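# Hang the headset on its stand's arm

## Task

Put the headset on the stand's arm so it hangs upright, resting on the top of its headband in the gap between the post and the lip, and comes to rest there. Most of its weight must be carried by the stand's arm itself, not through the cable, with the robot taking at most a small share. At the end, nothing other than the robot, the stand and the cable may be in contact with the headset. The stand must stay upright and entirely on the table. The cable's loose end must finish above the table and within its edges, and if it ever drops far below the tabletop or reaches far past an edge, held or not, the task fails. The two arms must not collide hard or push hard against each other; a hard push ends the run with nothing. Once the headset hangs still, declare the job finished, then release it and move the grippers away. Nothing may be knocked or placed off the table.

## Robot and tools

Robot: two arms, left_arm and right_arm. Each has six joints in this order: waist, shoulder, elbow, wrist pitch, wrist yaw, wrist roll, plus a parallel gripper. Despite the names, left_arm sits on the +y side of the scene.

Frame: every pose in a result uses one shared world frame. The origin lies on the tabletop midway between the arms, +z is up, +x points out across the table. Positions are in metres, orientations are quaternions in w,x,y,z order. A gripper's fingers extend along its own +z and close along its own y; the reported position is the point between the pads, roughly 1 cm back from the tips. Reported hand positions drift from the truth, more so when an arm is stretched far.

execute_actions takes "actions", a list holding zero or one item, and an optional "pictures" boolean (images come by default). An empty list just returns the current state. An item with only "steps" (up to 300) is a wait: no new command, returning once that many 1/30 s steps have gone by since the previous result, with your reply time counted in. An item with "rows" (1 to 15 rows) and "steps" (1 to 15, default 15) is a motion; each row is used for one step and the final row is repeated for any remaining steps.

A row is one flat list for both arms: 14 numbers, each within [-1, 1]. Numbers 1-6 are left_arm joint offsets in the order above, number 7 is left_arm opening, numbers 8-13 are right_arm joint offsets, number 14 is right_arm opening. Always send all 14, even if one arm stays put.

Joint numbers are offsets, not targets. They are measured from the joint angles printed in the most recent result that shows them; before any such result in a scene, and for later calls within the same reply, they count from where the arm stands when the action begins. They are never relative to the previous row. Scale: 1.0 equals 1.202 rad for waist, 1.258 shoulder, 1.238 elbow, 2.073 wrist pitch, 2.022 wrist yaw and 2.022 wrist roll. So sending all zeros is not a pause: it pulls the arm back to those reference angles. Stated joint ranges (rad): waist -2.618 to 3.054, shoulder 0.000 to 3.142, elbow 0.000 to 3.142, wrist pitch -1.571 to 1.571, wrist yaw -1.571 to 1.571, wrist roll -2.094 to 2.094. The true stops may sit up to 0.036 rad either way. A request exceeding a limit by over 0.036 rad outward is refused and nothing is sent; a request past the true stop is clipped to it and reported as "joint sent to its limit" (possibly concerning an earlier, still-running action). No such line does not prove there is room left.

Opening is absolute, not an offset: +1 fully open, -1 closed. Except near the extremes, the fingers go where grip_measured would read that value. Pads touch at about -0.94; each millimetre of object width adds about 0.0208. Commanding below the value matching the object's width squeezes harder, up to roughly 50-62 N per pad (less for parts thinner than about 5 mm). To stay holding, keep repeating the closing value.

Motion limits: each joint's target is kept within a fixed lead of its measured angle (0.202 rad waist, 0.258 shoulder, 0.238 elbow, 0.573 wrist pitch, 0.522 wrist yaw and roll), and targets that would move a gripper more than 70 mm from where it is are scaled back, so big moves take several calls. Friction can leave a joint up to about 0.031 rad short, and tiny commands may do nothing. Between calls the arms keep heading for the last target until they settle or a step is HELD.

Result lines: the state line shows each gripper's position and quaternion. Joint positions list six angles in rad plus gripper opening in metres (0.093 open to 0.000 closed; while gripping a rigid flat object it can read up to about 12 mm less than the object's width). Joint velocities follow the same layout. grip_measured reports motor position on the -1..+1 scale, with a fixed per-gripper bias up to about 0.02. Joint torques are total drive output with offsets and noise, not pure load. "joint command not followed" means a clearance check altered or blocked some joint targets; HELD marks steps where your row was partly or wholly not sent. MOTOR HOT appears from 75 °C; at 90 °C the arm halts for 10 s and at 100 °C it goes limp and drops, both reported as OVER-TEMPERATURE FAULT. Avoid holding loads longer than needed.

zoom_image: "camera" is one of cam_head_left, cam_head_right, cam_high, cam_low, cam_left_wrist, cam_right_wrist; "region" is [x0, y0, x1, y1] in pixels of that camera's last full 504x504 image, origin top-left, at most 504 by 504. It returns an enlarged view. Calibration (intrinsics, distortion, world-to-camera transforms) is supplied per camera and may be slightly off; wrist camera poses follow the arm's reported joints.

finished_scene: argument "scene", the number of the current scene. Replying with no tool call ends everything.

Cautions: avoid arm-to-arm collisions or pressing; occasional external tugs on held parts or pushes on loose items may occur; keep the cable's free end over the table and the stand upright; don't drop, slam or shove objects, and don't let anything leave the table. Smooth, economical motion is preferable.

Each tool is called after "Call:" in YAML: its name, and indented under it one key for each argument.

## Session

I'll start by looking at the scene.

Call:
execute_actions:
  actions: []

Scene clock: 0.00 s of 4500.00 s.
left_arm: end_effector_position=(+0.2920, +0.4072, +0.1428) grip_measured=+1.000 end_effector_quat_wxyz=(-0.049, +0.529, +0.846, -0.043) | right_arm: end_effector_position=(+0.1362, -0.0247, +0.3896) grip_measured=+0.994 end_effector_quat_wxyz=(-0.381, +0.723, -0.542, -0.198)
Joint positions: left_arm=[ 0.388  1.686  1.475 -1.489 -0.027  1.485  0.093] | right_arm=[ 0.428  1.284  1.879 -1.491 -0.629 -1.082  0.093]
Joint velocities: left_arm=[-0.002  0.002 -0.002 -0.007  0.022 -0.022  0.   ] | right_arm=[-0.012 -0.022 -0.002 -0.022  0.037  0.022 -0.   ]
Joint torques (N m, as the arm reports them, + toward a larger angle): no reading
Motor temperatures (°C, as the motors report them): left_arm=[23 22 23 21 23 21] | right_arm=[23 23 21 23 24 25]

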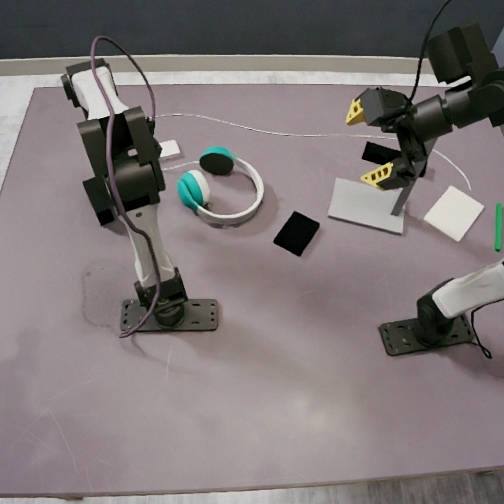

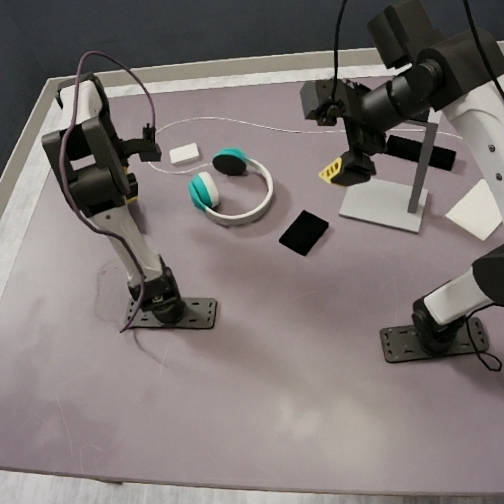

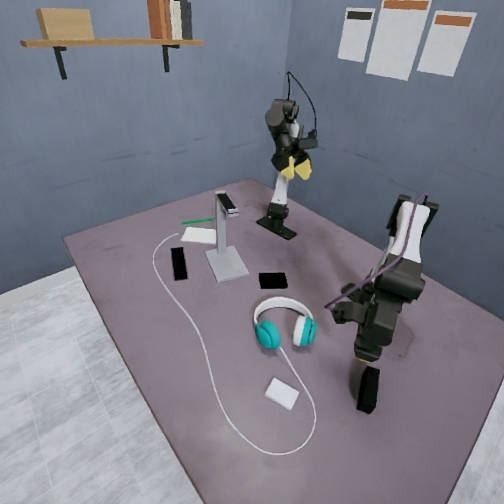

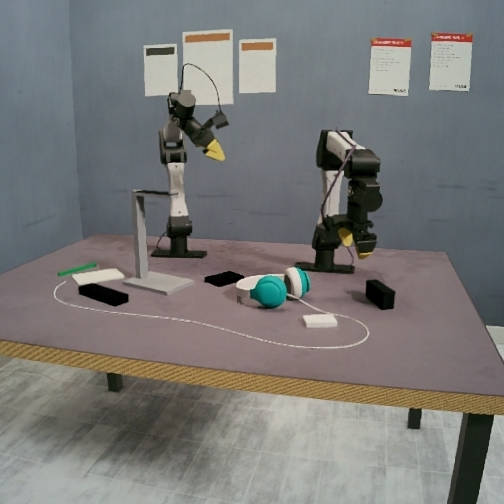

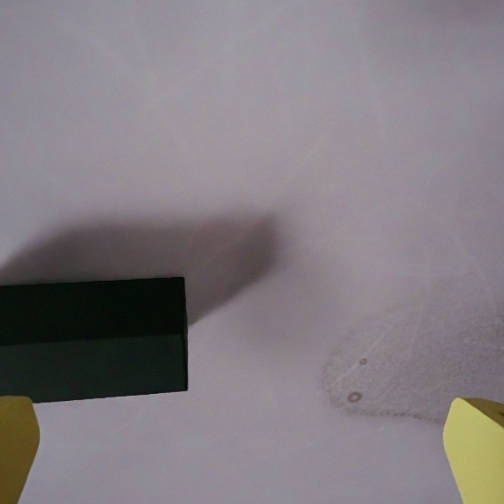

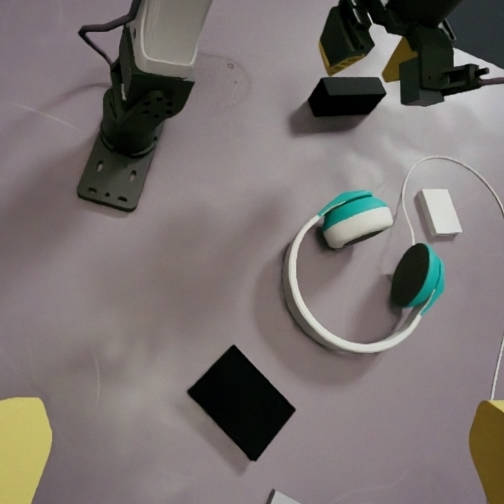

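Call:
zoom_image:
  camera: "cam_low"
  region: [40, 160, 340, 340]

Call:
zoom_image:
  camera: "cam_high"
  region: [140, 170, 340, 370]

Call:
zoom_image:
  camera: "cam_head_right"
  region: [150, 80, 504, 280]

Region (40, 160, 340, 340) of cam_low's 504x504 image, scaled by 1.680, with more detail than that image has; it fills the top 302 rows of this view, and the rest is white.

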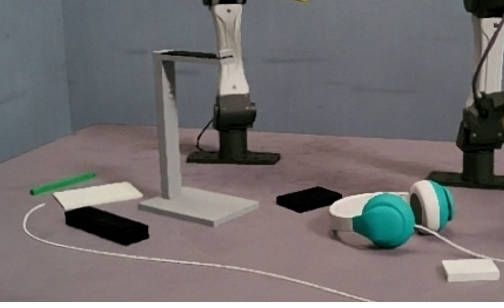

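Region (140, 170, 340, 370) of cam_high's 504x504 image, scaled by 2.520, with more detail than that image has.

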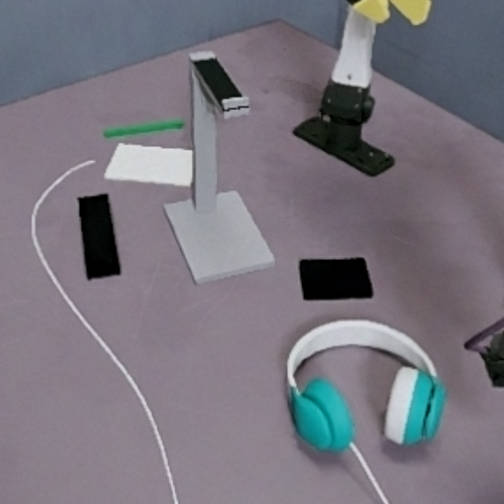

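Region (150, 80, 504, 280) of cam_head_right's 504x504 image, scaled by 1.424, with more detail than that image has; it fills the top 285 rows of this view, and the rest is white.

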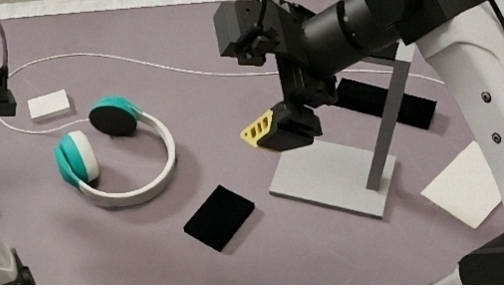

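Call:
execute_actions:
  actions:
    - {"rows": [[-0.8095, -0.1129, -0.1826, 0.1032, 0.0134, -0.2468, 1, -0.8, 0, 0, 0, 0, 0, 1]], "steps": 15}
  pictures: false

Call:
execute_actions:
  actions:
    - {"steps": 45}

Scene clock: 103.03 s of 4500.00 s.
left_arm: end_effector_position=(+0.2661, +0.1578, +0.1201) grip_measured=+1.000 end_effector_quat_wxyz=(-0.002, +0.714, +0.700, -0.001) | right_arm: end_effector_position=(+0.2435, -0.2431, +0.3900) grip_measured=+0.994 end_effector_quat_wxyz=(+0.430, -0.396, +0.811, -0.001)
Joint positions: left_arm=[-0.559  1.566  1.266 -1.276  0.001  1.013  0.093] | right_arm=[-0.521  1.284  1.879 -1.486 -0.626 -1.082  0.093]
Joint velocities: left_arm=[-1.145  0.007 -0.017  0.007  0.139 -0.081  0.   ] | right_arm=[-0.344 -0.022 -0.002 -0.037 -0.007 -0.022 -0.   ]
Joint torques (N m, as the arm reports them, + toward a larger angle): left_arm=[ 3.21 -6.96  4.73  0.34 -0.27 -0.2 ] | right_arm=[ 1.29 -2.63  6.52  1.31 -0.5   0.1 ]
Motor temperatures (°C, as the motors report them): left_arm=[23 30 28 21 23 21] | right_arm=[23 25 25 28 24 25]
Steps of this call (steps 1 to 90: nothing new was sent; then 99.53 s passed at rest; steps 91 to 105: all 15 steps of this action). Readings (joint positions):
91: left_arm=[0.370 1.666 1.442 -1.452 -0.032 1.419] | right_arm=[0.400 1.284 1.879 -1.493 -0.640 -1.082]
92: left_arm=[0.326 1.627 1.374 -1.396 -0.035 1.331] | right_arm=[0.333 1.284 1.879 -1.493 -0.643 -1.082]
94: left_arm=[0.189 1.577 1.289 -1.366 -0.028 1.209] | right_arm=[0.185 1.284 1.879 -1.491 -0.640 -1.082]
98: left_arm=[-0.096 1.566 1.266 -1.317 -0.016 1.082] | right_arm=[-0.107 1.284 1.879 -1.489 -0.636 -1.082]
105: the state above

Scene clock: 104.53 s of 4500.00 s.
left_arm: end_effector_position=(+0.2598, +0.1486, +0.1201) grip_measured=+1.000 end_effector_quat_wxyz=(-0.001, +0.721, +0.693, -0.004) | right_arm: end_effector_position=(+0.2435, -0.2451, +0.3900) grip_measured=+0.994 end_effector_quat_wxyz=(+0.430, -0.393, +0.813, -0.002)
Joint positions: left_arm=[-0.596  1.566  1.266 -1.276  0.008  0.995  0.093] | right_arm=[-0.528  1.284  1.879 -1.486 -0.626 -1.082  0.093]
Joint velocities: left_arm=[-0.002  0.002  0.002  0.095 -0.037 -0.007  0.   ] | right_arm=[ 0.017 -0.002  0.002 -0.037  0.007 -0.095  0.001]
Joint torques (N m, as the arm reports them, + toward a larger angle): left_arm=[ 1.05 -6.95  4.7   0.33 -0.08 -0.16] | right_arm=[-0.12 -2.56  6.64  1.31 -0.44  0.05]
Motor temperatures (°C, as the motors report them): left_arm=[23 30 28 21 23 21] | right_arm=[23 25 25 28 24 25]
Steps of this call (steps 1 to 30: the robot went on to your last target; steps 31 to 45: nothing new was sent). Readings (joint positions):
1: left_arm=[-0.587 1.566 1.266 -1.276 0.006 1.011] | right_arm=[-0.528 1.284 1.879 -1.486 -0.626 -1.082]
2: left_arm=[-0.597 1.566 1.266 -1.276 0.009 1.008] | right_arm=[-0.528 1.284 1.879 -1.486 -0.626 -1.082]
4: left_arm=[-0.596 1.566 1.266 -1.276 0.008 1.004] | right_arm=[-0.528 1.284 1.879 -1.486 -0.626 -1.082]
8: left_arm=[-0.596 1.566 1.266 -1.276 0.008 0.999] | right_arm=[-0.528 1.284 1.879 -1.486 -0.626 -1.082]
45: the state above
All arms were judged still, so your last target was given up. Only a new action makes them travel on or press farther. Fingers that are still opening or closing keep moving.
camera_calibration (this result's frames):
cam_left_wrist: T_world_to_cam=[[-0.999283, 0.0227936, 0.0302199, 0.248901], [0.0331098, 0.913274, 0.405999, -0.156089], [-0.0183449, 0.406708, -0.913374, 0.131098], [0, 0, 0, 1]] pos_world=[0.256296, 0.08356, 0.175592]
cam_right_wrist: T_world_to_cam=[[0.641313, -0.693257, 0.328804, -0.450294], [-0.592637, -0.719738, -0.361606, 0.147601], [0.487339, 0.0370415, -0.872427, 0.314456], [0, 0, 0, 1]] pos_world=[0.223007, -0.217583, 0.475772]

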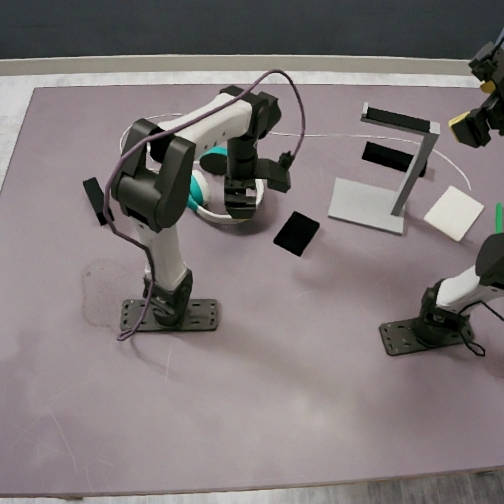

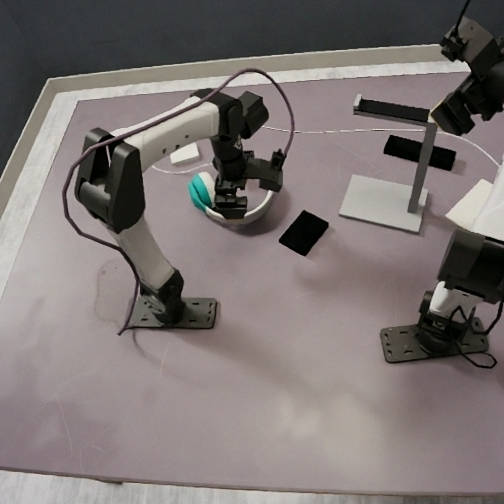

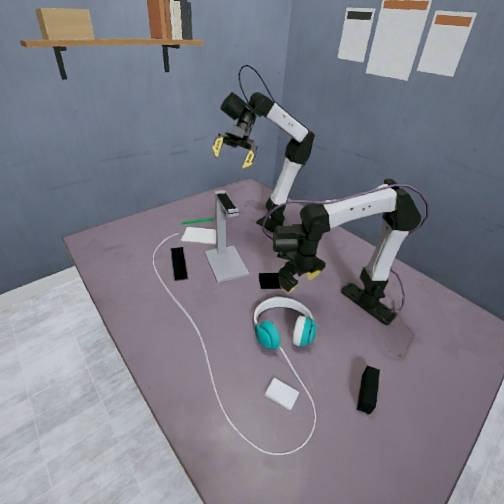

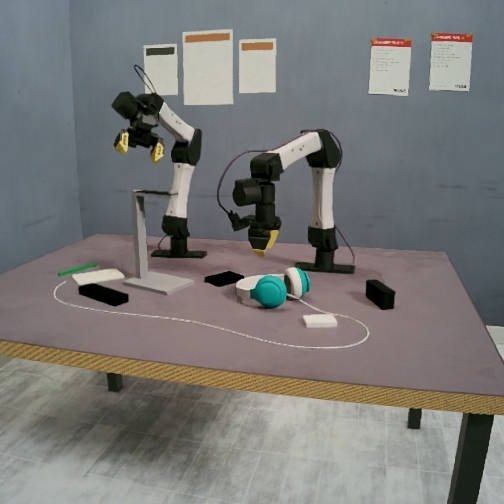

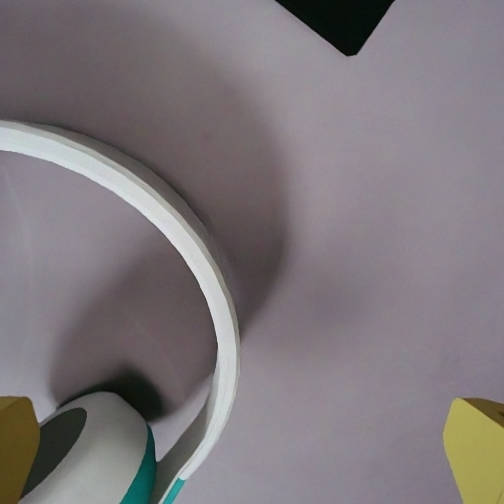

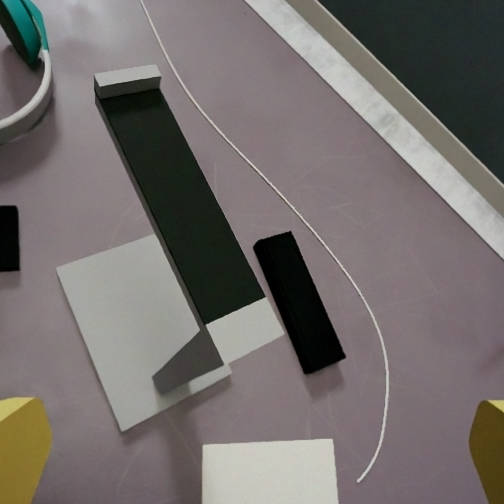

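Call:
execute_actions:
  actions:
    - {"rows": [[0.059, 0.045, -0.2482, 0.178, -0.004, -0.0767, 1, 0, 0, 0, 0, 0, 0, 1]], "steps": 15}
  pictures: false

Call:
execute_actions:
  actions:
    - {"steps": 20}

Scene clock: 131.83 s of 4500.00 s.
left_arm: end_effector_position=(+0.2562, +0.1715, +0.0269) grip_measured=+1.000 end_effector_quat_wxyz=(-0.022, +0.646, +0.763, -0.006) | right_arm: end_effector_position=(+0.2435, -0.2451, +0.3900) grip_measured=+0.994 end_effector_quat_wxyz=(+0.430, -0.393, +0.813, -0.002)
Joint positions: left_arm=[-0.532  1.634  0.952 -0.934  0.005  0.854  0.093] | right_arm=[-0.528  1.284  1.879 -1.486 -0.626 -1.082  0.093]
Joint velocities: left_arm=[ 0.002  0.007  0.007  0.066 -0.007 -0.022  0.   ] | right_arm=[ 0.007  0.007 -0.002  0.007  0.037 -0.037 -0.001]
Joint torques (N m, as the arm reports them, + toward a larger angle): left_arm=[ 0.84 -6.24  5.89  0.33 -0.04 -0.16] | right_arm=[ 0.29 -2.54  6.72  1.38 -0.42  0.07]
Motor temperatures (°C, as the motors report them): left_arm=[23 32 28 21 23 21] | right_arm=[23 25 26 28 24 25]
Steps of this call (steps 1 to 90: nothing new was sent; then 23.80 s passed at rest; steps 91 to 105: all 15 steps of this action). Readings (joint positions):
91: left_arm=[-0.591 1.564 1.239 -1.235 0.011 0.978] | right_arm=[-0.528 1.284 1.879 -1.486 -0.626 -1.082]
92: left_arm=[-0.579 1.561 1.185 -1.161 0.011 0.954] | right_arm=[-0.528 1.284 1.879 -1.486 -0.626 -1.082]
94: left_arm=[-0.549 1.586 1.061 -1.058 0.009 0.916] | right_arm=[-0.528 1.284 1.879 -1.486 -0.626 -1.082]
98: left_arm=[-0.532 1.634 0.952 -0.998 0.005 0.876] | right_arm=[-0.528 1.284 1.879 -1.486 -0.626 -1.082]
105: the state above

Scene clock: 132.50 s of 4500.00 s.
left_arm: end_effector_position=(+0.2592, +0.1697, +0.0268) grip_measured=+1.000 end_effector_quat_wxyz=(-0.015, +0.644, +0.765, -0.005) | right_arm: end_effector_position=(+0.2435, -0.2451, +0.3900) grip_measured=+0.994 end_effector_quat_wxyz=(+0.430, -0.393, +0.813, -0.002)
Joint positions: left_arm=[-0.532  1.634  0.952 -0.919  0.005  0.849  0.093] | right_arm=[-0.528  1.284  1.879 -1.486 -0.626 -1.082  0.093]
Joint velocities: left_arm=[ 0.002 -0.002 -0.012 -0.037 -0.037 -0.081  0.   ] | right_arm=[-0.017 -0.017 -0.002 -0.007  0.037  0.022 -0.002]
Joint torques (N m, as the arm reports them, + toward a larger angle): left_arm=[ 0.85 -6.23  5.91  0.4  -0.06 -0.16] | right_arm=[ 0.27 -2.56  6.78  1.38 -0.41  0.05]
Motor temperatures (°C, as the motors report them): left_arm=[23 32 28 21 23 21] | right_arm=[23 25 26 28 24 25]
Steps of this call (steps 1 to 20: the robot went on to your last target). Readings (joint positions):
1: left_arm=[-0.532 1.634 0.952 -0.930 0.005 0.853] | right_arm=[-0.528 1.284 1.879 -1.486 -0.626 -1.082]
2: left_arm=[-0.532 1.634 0.952 -0.928 0.005 0.852] | right_arm=[-0.528 1.284 1.879 -1.486 -0.626 -1.082]
4: left_arm=[-0.532 1.634 0.952 -0.924 0.005 0.851] | right_arm=[-0.528 1.284 1.879 -1.486 -0.626 -1.082]
8: left_arm=[-0.532 1.634 0.952 -0.921 0.005 0.849] | right_arm=[-0.528 1.284 1.879 -1.486 -0.626 -1.082]
20: the state above
camera_calibration (this result's frames):
cam_left_wrist: T_world_to_cam=[[-0.981295, -0.186459, 0.0478856, 0.280945], [-0.148877, 0.892729, 0.425289, -0.0873164], [-0.122048, 0.410205, -0.90379, 0.0632746], [0, 0, 0, 1]] pos_world=[0.270413, 0.104379, 0.0808685]
cam_right_wrist: T_world_to_cam=[[0.641313, -0.693257, 0.328804, -0.450294], [-0.592637, -0.719738, -0.361606, 0.147601], [0.487339, 0.0370415, -0.872427, 0.314456], [0, 0, 0, 1]] pos_world=[0.223007, -0.217583, 0.475772]

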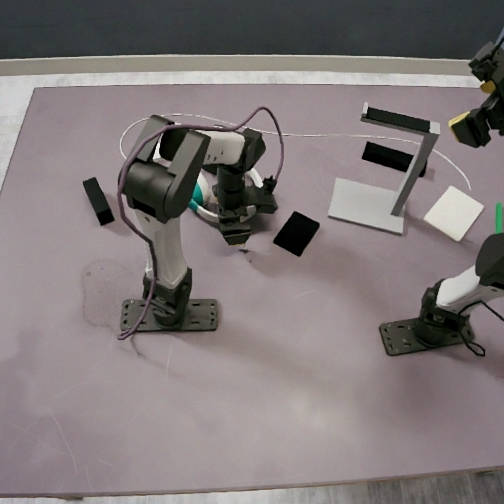

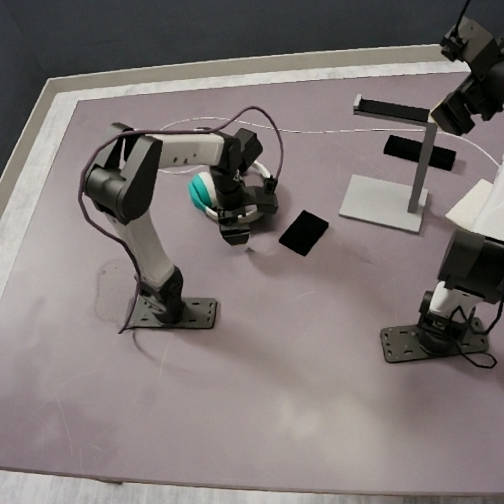

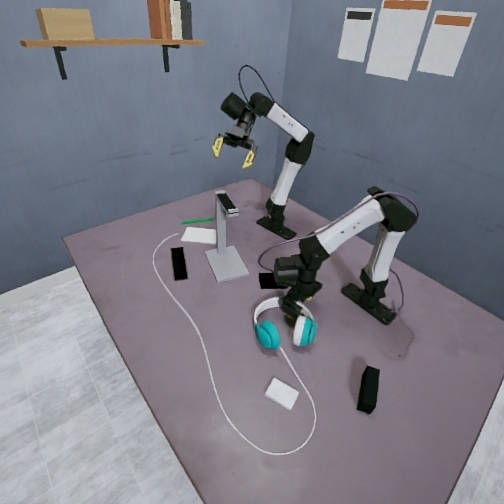

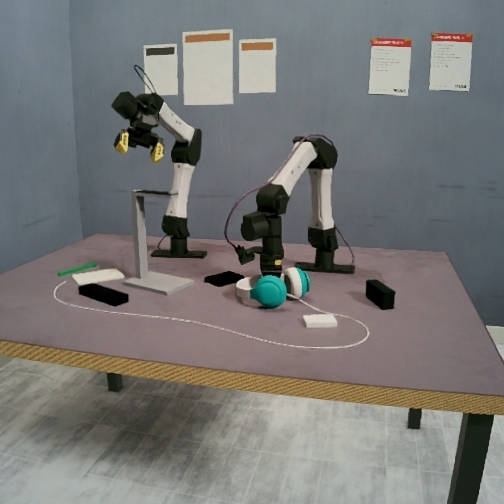

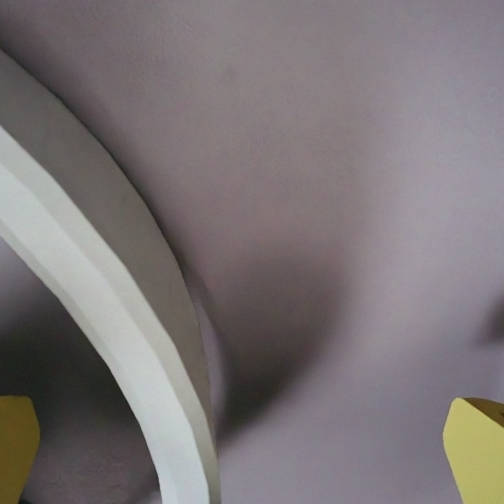

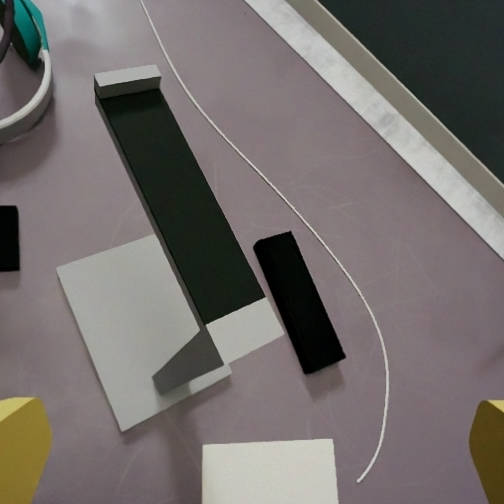

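Call:
execute_actions:
  actions:
    - {"rows": [[0, 0, 0, 0, 0, 0, -1, 0, 0, 0, 0, 0, 0, 1]], "steps": 15}
  pictures: false

Call:
execute_actions:
  actions:
    - {"steps": 15}

Scene clock: 135.00 s of 4500.00 s.
left_arm: end_effector_position=(+0.2657, +0.1684, +0.0296) grip_measured=-0.898 end_effector_quat_wxyz=(-0.002, +0.648, +0.762, +0.007) | right_arm: end_effector_position=(+0.2435, -0.2451, +0.3900) grip_measured=+0.994 end_effector_quat_wxyz=(+0.430, -0.393, +0.813, -0.002)
Joint positions: left_arm=[-0.536  1.625  0.955 -0.902 -0.014  0.854  0.002] | right_arm=[-0.528  1.284  1.879 -1.486 -0.626 -1.082  0.093]
Joint velocities: left_arm=[-0.012 -0.002 -0.012 -0.095  0.007 -0.007  0.001] | right_arm=[-0.002 -0.002 -0.042  0.037  0.022  0.007 -0.001]
Joint torques (N m, as the arm reports them, + toward a larger angle): left_arm=[ 0.57 -4.78  5.23  0.15  0.15 -0.12] | right_arm=[ 0.26 -2.64  6.75  1.38 -0.42  0.06]
Motor temperatures (°C, as the motors report them): left_arm=[23 32 28 21 23 21] | right_arm=[23 25 26 28 24 25]
Steps of this call (steps 1 to 15: the robot went on to your last target; steps 16 to 60: nothing new was sent; steps 61 to 75: all 15 steps of this action). Readings (joint positions):
61: left_arm=[-0.532 1.634 0.952 -0.919 0.005 0.848] | right_arm=[-0.528 1.284 1.879 -1.486 -0.626 -1.082]
62: left_arm=[-0.532 1.634 0.952 -0.919 0.005 0.848] | right_arm=[-0.528 1.284 1.879 -1.486 -0.626 -1.082]
64: left_arm=[-0.532 1.634 0.952 -0.919 0.005 0.848] | right_arm=[-0.528 1.284 1.879 -1.486 -0.626 -1.082]
68: left_arm=[-0.536 1.631 0.953 -0.907 -0.005 0.854] | right_arm=[-0.528 1.284 1.879 -1.486 -0.626 -1.082]
75: the state above

Scene clock: 135.50 s of 4500.00 s.
left_arm: end_effector_position=(+0.2657, +0.1684, +0.0296) grip_measured=-0.898 end_effector_quat_wxyz=(-0.002, +0.648, +0.762, +0.007) | right_arm: end_effector_position=(+0.2435, -0.2451, +0.3900) grip_measured=+0.994 end_effector_quat_wxyz=(+0.430, -0.393, +0.813, -0.002)
Joint positions: left_arm=[-0.536  1.625  0.955 -0.902 -0.014  0.854  0.002] | right_arm=[-0.528  1.284  1.879 -1.486 -0.626 -1.082  0.093]
Joint velocities: left_arm=[-0.022 -0.002  0.007  0.066 -0.051 -0.007 -0.001] | right_arm=[-0.002  0.002 -0.007 -0.022  0.022 -0.022 -0.001]
Joint torques (N m, as the arm reports them, + toward a larger angle): left_arm=[ 0.57 -4.78  5.23  0.16  0.14 -0.12] | right_arm=[ 0.29 -2.66  6.73  1.35 -0.41  0.05]
Motor temperatures (°C, as the motors report them): left_arm=[23 32 28 21 23 21] | right_arm=[23 25 26 28 24 25]
Steps of this call (steps 1 to 15: the robot went on to your last target). Readings (joint positions):
1: left_arm=[-0.536 1.625 0.955 -0.902 -0.014 0.854] | right_arm=[-0.528 1.284 1.879 -1.486 -0.626 -1.082]
2: left_arm=[-0.536 1.625 0.955 -0.902 -0.014 0.854] | right_arm=[-0.528 1.284 1.879 -1.486 -0.626 -1.082]
4: left_arm=[-0.536 1.625 0.955 -0.902 -0.014 0.854] | right_arm=[-0.528 1.284 1.879 -1.486 -0.626 -1.082]
8: left_arm=[-0.536 1.625 0.955 -0.902 -0.014 0.854] | right_arm=[-0.528 1.284 1.879 -1.486 -0.626 -1.082]
15: the state above
All arms were judged still, so your last target was given up. Only a new action makes them travel on or press farther. Fingers that are still opening or closing keep moving.
camera_calibration (this result's frames):
cam_left_wrist: T_world_to_cam=[[-0.983956, -0.177929, 0.0131226, 0.287242], [-0.156025, 0.89383, 0.420385, -0.0845435], [-0.0865281, 0.411593, -0.907251, 0.0575833], [0, 0, 0, 1]] pos_world=[0.274426, 0.102976, 0.084014]
cam_right_wrist: T_world_to_cam=[[0.641313, -0.693257, 0.328804, -0.450294], [-0.592637, -0.719738, -0.361606, 0.147601], [0.487339, 0.0370415, -0.872427, 0.314456], [0, 0, 0, 1]] pos_world=[0.223007, -0.217583, 0.475772]

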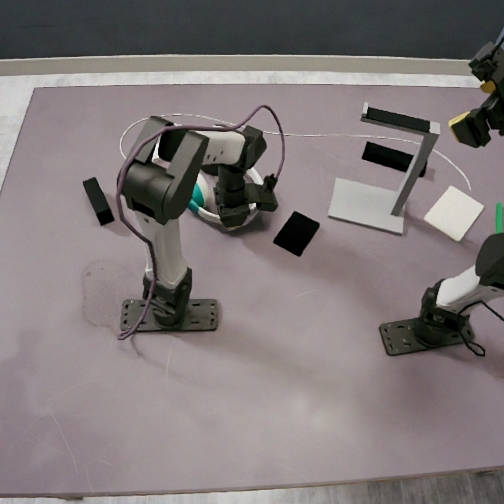

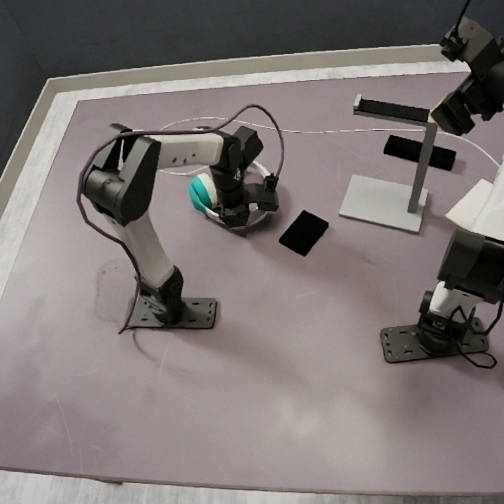

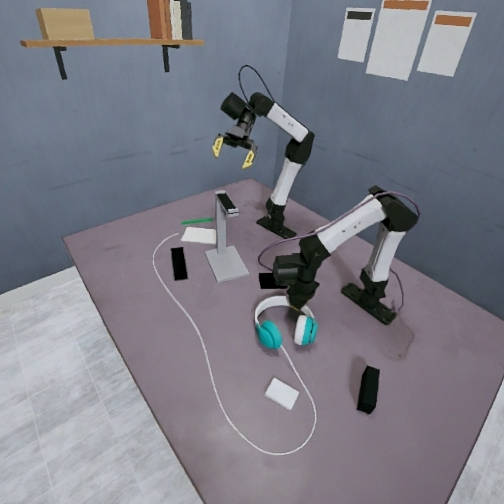

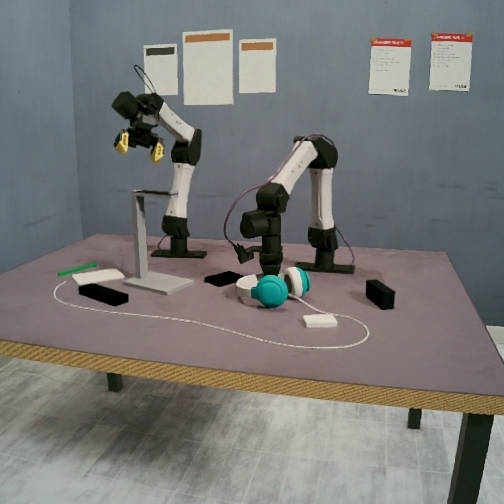

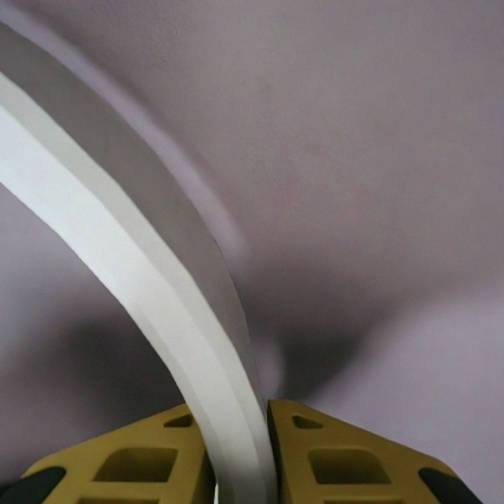

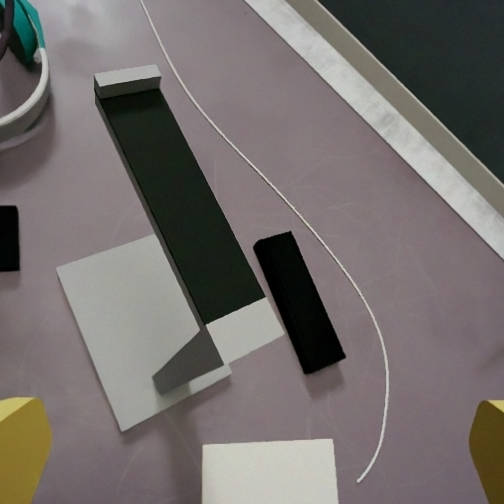

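Call:
execute_actions:
  actions:
    - {"rows": [[0, 0, 0.12, 0.7083, 0, 0, -1, 0, 0, 0, 0, 0, 0, 1], [0, 0, 0.12, 0.7083, 0, 0, -1, 0, 0, 0, 0, 0, 0, 1], [0, 0, 0.12, 0.7083, 0, 0, -1, 0, 0, 0, 0, 0, 0, 1], [0, 0, 0.12, 0.7083, 0, 0, -1, 0, 0, 0, 0, 0, 0, 1], [0, 0, 0.12, 0.7083, 0, 0, -1, 0, 0, 0, 0, 0, 0, 1], [0, 0, 0.12, 0.7083, 0, 0, -1, 0, 0, 0, 0, 0, 0, 1], [0, 0, 0.12, 0.7083, 0, 0, -1, 0, 0, 0, 0, 0, 0, 1], [0, 0, 0.12, 0.7083, 0, 0, -1, 0, 0, 0, 0, 0, 0, 1], [0.0681, -0.012, 0.0715, 0.7083, 0.7047, -0.7913, -1, 0, 0, 0, 0, 0, 0, 1]], "steps": 15}
  pictures: false

Call:
execute_actions:
  actions:
    - {"steps": 60}

Scene clock: 188.43 s of 4500.00 s.
left_arm: end_effector_position=(+0.3924, +0.0381, +0.1308) grip_measured=-0.899 end_effector_quat_wxyz=(+0.379, +0.464, +0.773, -0.206) | right_arm: end_effector_position=(+0.2435, -0.2451, +0.3900) grip_measured=+0.994 end_effector_quat_wxyz=(+0.430, -0.393, +0.813, -0.002)
Joint positions: left_arm=[-0.476  1.626  1.021 -0.15   0.415  0.405  0.002] | right_arm=[-0.528  1.284  1.879 -1.486 -0.626 -1.082  0.093]
Joint velocities: left_arm=[ 0.095 -0.007 -0.007  1.663  1.78  -1.897 -0.001] | right_arm=[-0.002  0.007 -0.017  0.007 -0.007  0.022 -0.   ]
Joint torques (N m, as the arm reports them, + toward a larger angle): left_arm=[ 0.7  -7.37  7.81  2.42  0.24  0.12] | right_arm=[ 0.31 -2.6   6.69  1.37 -0.42  0.02]
Motor temperatures (°C, as the motors report them): left_arm=[23 30 29 21 24 21] | right_arm=[23 25 26 29 24 25]
Steps of this call (steps 1 to 90: nothing new was sent; then 49.43 s passed at rest; steps 91 to 105: all 15 steps of this action). Readings (joint positions):
91: left_arm=[-0.536 1.625 0.959 -0.886 -0.015 0.854] | right_arm=[-0.528 1.284 1.879 -1.486 -0.626 -1.082]
92: left_arm=[-0.536 1.625 0.967 -0.855 -0.024 0.848] | right_arm=[-0.528 1.284 1.879 -1.486 -0.626 -1.082]
94: left_arm=[-0.535 1.626 0.988 -0.768 -0.020 0.847] | right_arm=[-0.528 1.284 1.879 -1.486 -0.626 -1.082]
98: left_arm=[-0.535 1.626 1.020 -0.568 -0.007 0.847] | right_arm=[-0.528 1.284 1.879 -1.486 -0.626 -1.082]
105: the state above

Scene clock: 190.43 s of 4500.00 s.
left_arm: end_effector_position=(+0.2937, -0.0153, +0.2774) grip_measured=-0.898 end_effector_quat_wxyz=(+0.145, +0.353, +0.619, -0.686) | right_arm: end_effector_position=(+0.2435, -0.2451, +0.3900) grip_measured=+0.994 end_effector_quat_wxyz=(+0.430, -0.393, +0.813, -0.002)
Joint positions: left_arm=[-0.465  1.626  1.021  0.511  1.395 -0.752  0.002] | right_arm=[-0.528  1.284  1.879 -1.486 -0.626 -1.082  0.093]
Joint velocities: left_arm=[-0.007  0.012  0.012  0.037 -0.051  0.022 -0.001] | right_arm=[-0.002 -0.007 -0.017 -0.066  0.007 -0.007 -0.   ]
Joint torques (N m, as the arm reports them, + toward a larger angle): left_arm=[ 1.04 -7.71  8.28  2.15  0.13  0.07] | right_arm=[ 0.31 -2.58  6.66  1.37 -0.41  0.03]
Motor temperatures (°C, as the motors report them): left_arm=[23 30 29 22 24 21] | right_arm=[23 25 27 29 24 25]
Steps of this call (steps 1 to 45: the robot went on to your last target; steps 46 to 60: nothing new was sent). Readings (joint positions):
1: left_arm=[-0.473 1.626 1.021 -0.091 0.476 0.337] | right_arm=[-0.528 1.284 1.879 -1.486 -0.626 -1.082]
2: left_arm=[-0.471 1.626 1.021 -0.033 0.538 0.269] | right_arm=[-0.528 1.284 1.879 -1.486 -0.626 -1.082]
4: left_arm=[-0.469 1.626 1.021 0.086 0.665 0.127] | right_arm=[-0.528 1.284 1.879 -1.486 -0.626 -1.082]
8: left_arm=[-0.465 1.626 1.021 0.317 0.992 -0.235] | right_arm=[-0.528 1.284 1.879 -1.486 -0.626 -1.082]
60: the state above
All arms were judged still, so your last target was given up. Only a new action makes them travel on or press farther. Fingers that are still opening or closing keep moving.
camera_calibration (this result's frames):
cam_left_wrist: T_world_to_cam=[[-0.617199, 0.207243, 0.759023, -0.0298086], [-0.5259, 0.608879, -0.593882, 0.365474], [-0.585231, -0.765713, -0.26681, 0.311212], [0, 0, 0, 1]] pos_world=[0.355936, 0.0219472, 0.322709]
cam_right_wrist: T_world_to_cam=[[0.641313, -0.693257, 0.328804, -0.450294], [-0.592637, -0.719738, -0.361606, 0.147601], [0.487339, 0.0370415, -0.872427, 0.314456], [0, 0, 0, 1]] pos_world=[0.223007, -0.217583, 0.475772]

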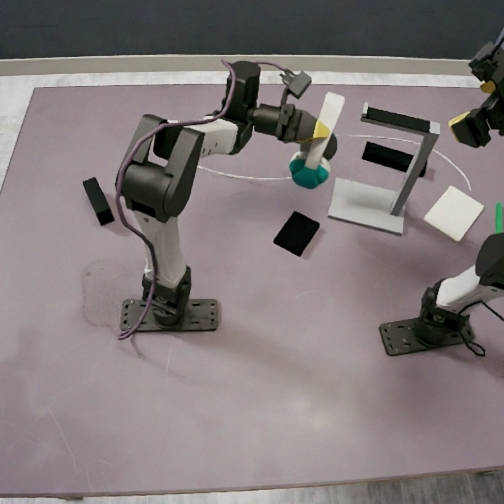

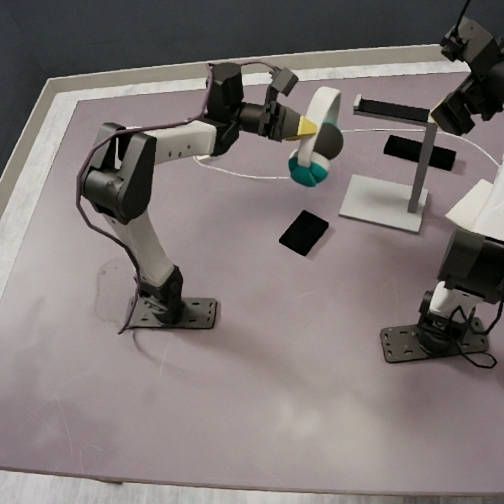

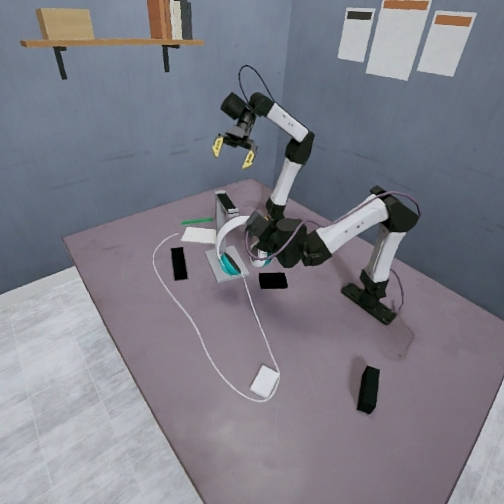

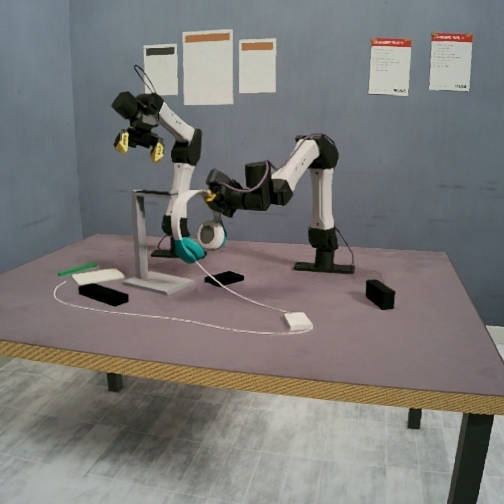

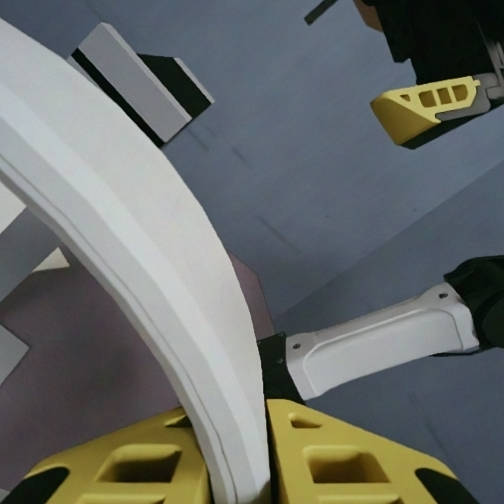

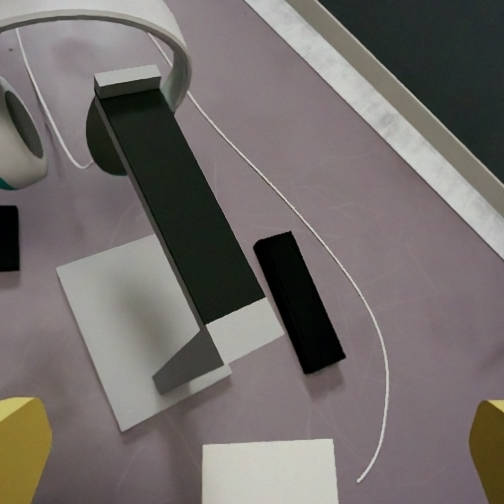

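Call:
zoom_image:
  camera: "cam_low"
  region: [100, 150, 300, 300]

Call:
zoom_image:
  camera: "cam_head_left"
  region: [220, 50, 460, 250]

Region (100, 150, 300, 300) of cam_low's 504x504 image, scaled by 2.520, with more detail than that image has; it fills the top 378 rows of this view, and the rest is white.

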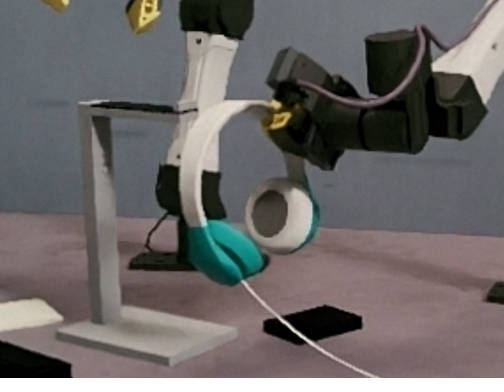

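Region (220, 50, 460, 250) of cam_head_left's 504x504 image, scaled by 2.100, with more detail than that image has.

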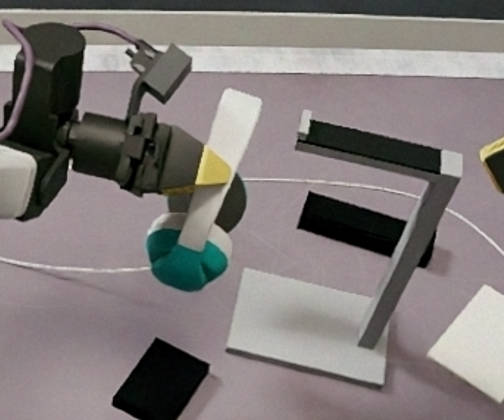

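Call:
execute_actions:
  actions:
    - {"rows": [[0, -0.0493, 0.1107, -0.018, 0.008, 0.065, -1, 0, 0, 0, 0, 0, 0, 1]], "steps": 15}
  pictures: false

Call:
execute_actions:
  actions:
    - {"steps": 15}

Scene clock: 203.43 s of 4500.00 s.
left_arm: end_effector_position=(+0.2922, -0.0147, +0.3258) grip_measured=-0.898 end_effector_quat_wxyz=(-0.209, -0.409, -0.577, +0.675) | right_arm: end_effector_position=(+0.2435, -0.2451, +0.3900) grip_measured=+0.994 end_effector_quat_wxyz=(+0.430, -0.393, +0.813, -0.002)
Joint positions: left_arm=[-0.465  1.58   1.134  0.442  1.402 -0.651  0.002] | right_arm=[-0.528  1.284  1.879 -1.486 -0.626 -1.082  0.093]
Joint velocities: left_arm=[ 0.002 -0.002  0.012 -0.081  0.037 -0.022 -0.   ] | right_arm=[ 0.012  0.007  0.007 -0.007 -0.037 -0.007  0.001]
Joint torques (N m, as the arm reports them, + toward a larger angle): left_arm=[ 0.37 -7.43  8.58  1.9   0.02  0.33] | right_arm=[ 0.37 -2.64  6.73  1.36 -0.42  0.03]
Motor temperatures (°C, as the motors report them): left_arm=[23 32 31 25 24 21] | right_arm=[23 25 27 29 24 25]
Steps of this call (steps 1 to 90: nothing new was sent; then 9.50 s passed at rest; steps 91 to 105: all 15 steps of this action). Readings (joint positions):
91: left_arm=[-0.465 1.625 1.033 0.494 1.398 -0.738] | right_arm=[-0.528 1.284 1.879 -1.486 -0.626 -1.082]
92: left_arm=[-0.465 1.625 1.054 0.466 1.398 -0.725] | right_arm=[-0.528 1.284 1.879 -1.486 -0.626 -1.082]
94: left_arm=[-0.465 1.616 1.097 0.452 1.399 -0.697] | right_arm=[-0.528 1.284 1.879 -1.486 -0.626 -1.082]
98: left_arm=[-0.465 1.584 1.133 0.452 1.399 -0.663] | right_arm=[-0.528 1.284 1.879 -1.486 -0.626 -1.082]
105: the state above

Scene clock: 203.93 s of 4500.00 s.
left_arm: end_effector_position=(+0.2922, -0.0147, +0.3255) grip_measured=-0.898 end_effector_quat_wxyz=(-0.209, -0.409, -0.578, +0.675) | right_arm: end_effector_position=(+0.2435, -0.2451, +0.3900) grip_measured=+0.994 end_effector_quat_wxyz=(+0.430, -0.393, +0.813, -0.002)
Joint positions: left_arm=[-0.465  1.58   1.134  0.439  1.402 -0.649  0.002] | right_arm=[-0.528  1.284  1.879 -1.486 -0.626 -1.082  0.093]
Joint velocities: left_arm=[ 0.002  0.007 -0.002  0.022 -0.022 -0.051  0.001] | right_arm=[-0.002 -0.012 -0.007 -0.125  0.022 -0.081  0.001]
Joint torques (N m, as the arm reports them, + toward a larger angle): left_arm=[ 0.36 -7.46  8.59  1.91  0.03  0.33] | right_arm=[ 0.31 -2.6   6.58  1.39 -0.41  0.06]
Motor temperatures (°C, as the motors report them): left_arm=[23 32 31 25 24 21] | right_arm=[23 25 27 29 24 25]
Steps of this call (steps 1 to 15: the robot went on to your last target). Readings (joint positions):
1: left_arm=[-0.465 1.580 1.134 0.441 1.402 -0.651] | right_arm=[-0.528 1.284 1.879 -1.486 -0.626 -1.082]
2: left_arm=[-0.465 1.580 1.134 0.441 1.402 -0.651] | right_arm=[-0.528 1.284 1.879 -1.486 -0.626 -1.082]
4: left_arm=[-0.465 1.580 1.134 0.440 1.402 -0.650] | right_arm=[-0.528 1.284 1.879 -1.486 -0.626 -1.082]
8: left_arm=[-0.465 1.580 1.134 0.439 1.402 -0.649] | right_arm=[-0.528 1.284 1.879 -1.486 -0.626 -1.082]
15: the state above
All arms were judged still, so your last target was given up. Only a new action makes them travel on or press farther. Fingers that are still opening or closing keep moving.
camera_calibration (this result's frames):
cam_left_wrist: T_world_to_cam=[[-0.737542, 0.262799, 0.622068, 0.0132023], [-0.405498, 0.564265, -0.71915, 0.397851], [-0.540003, -0.78265, -0.309605, 0.324078], [0, 0, 0, 1]] pos_world=[0.346068, 0.0256768, 0.378238]
cam_right_wrist: T_world_to_cam=[[0.641313, -0.693257, 0.328804, -0.450294], [-0.592637, -0.719738, -0.361606, 0.147601], [0.487339, 0.0370415, -0.872427, 0.314456], [0, 0, 0, 1]] pos_world=[0.223007, -0.217583, 0.475772]

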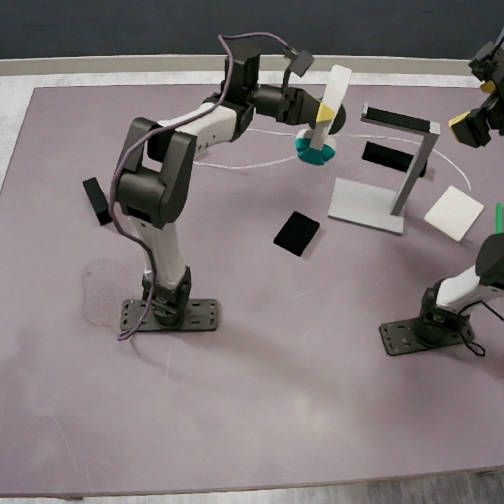

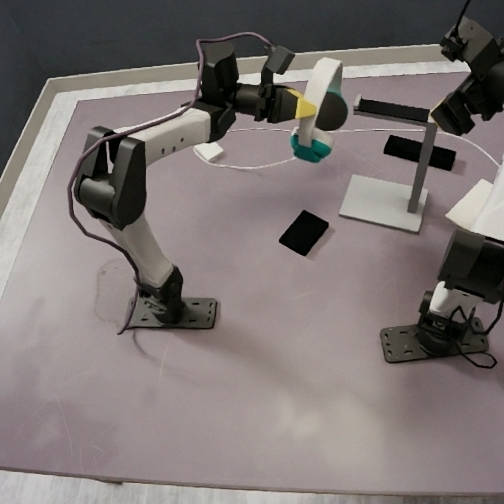

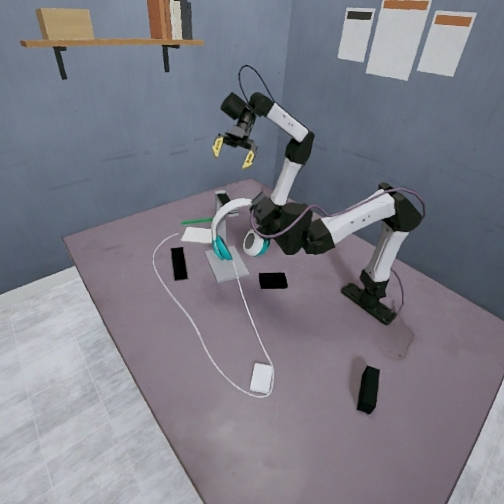

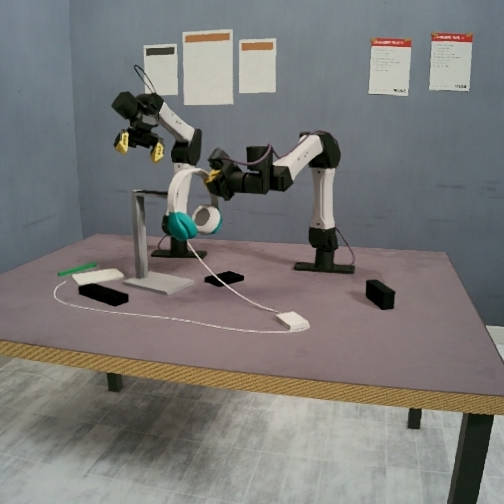

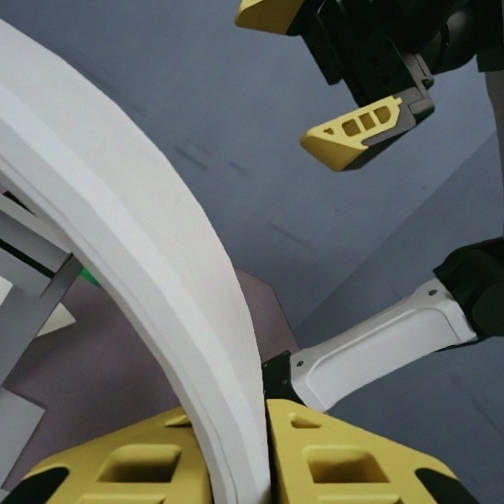

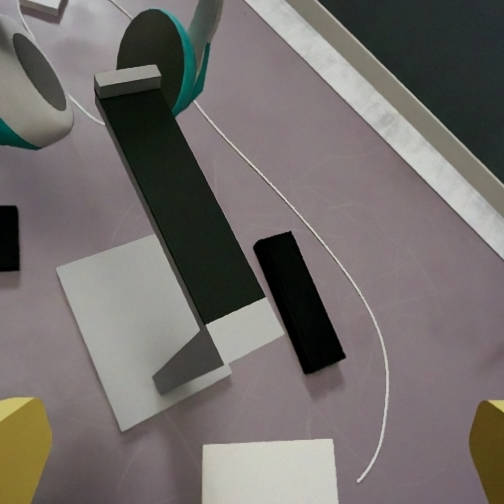

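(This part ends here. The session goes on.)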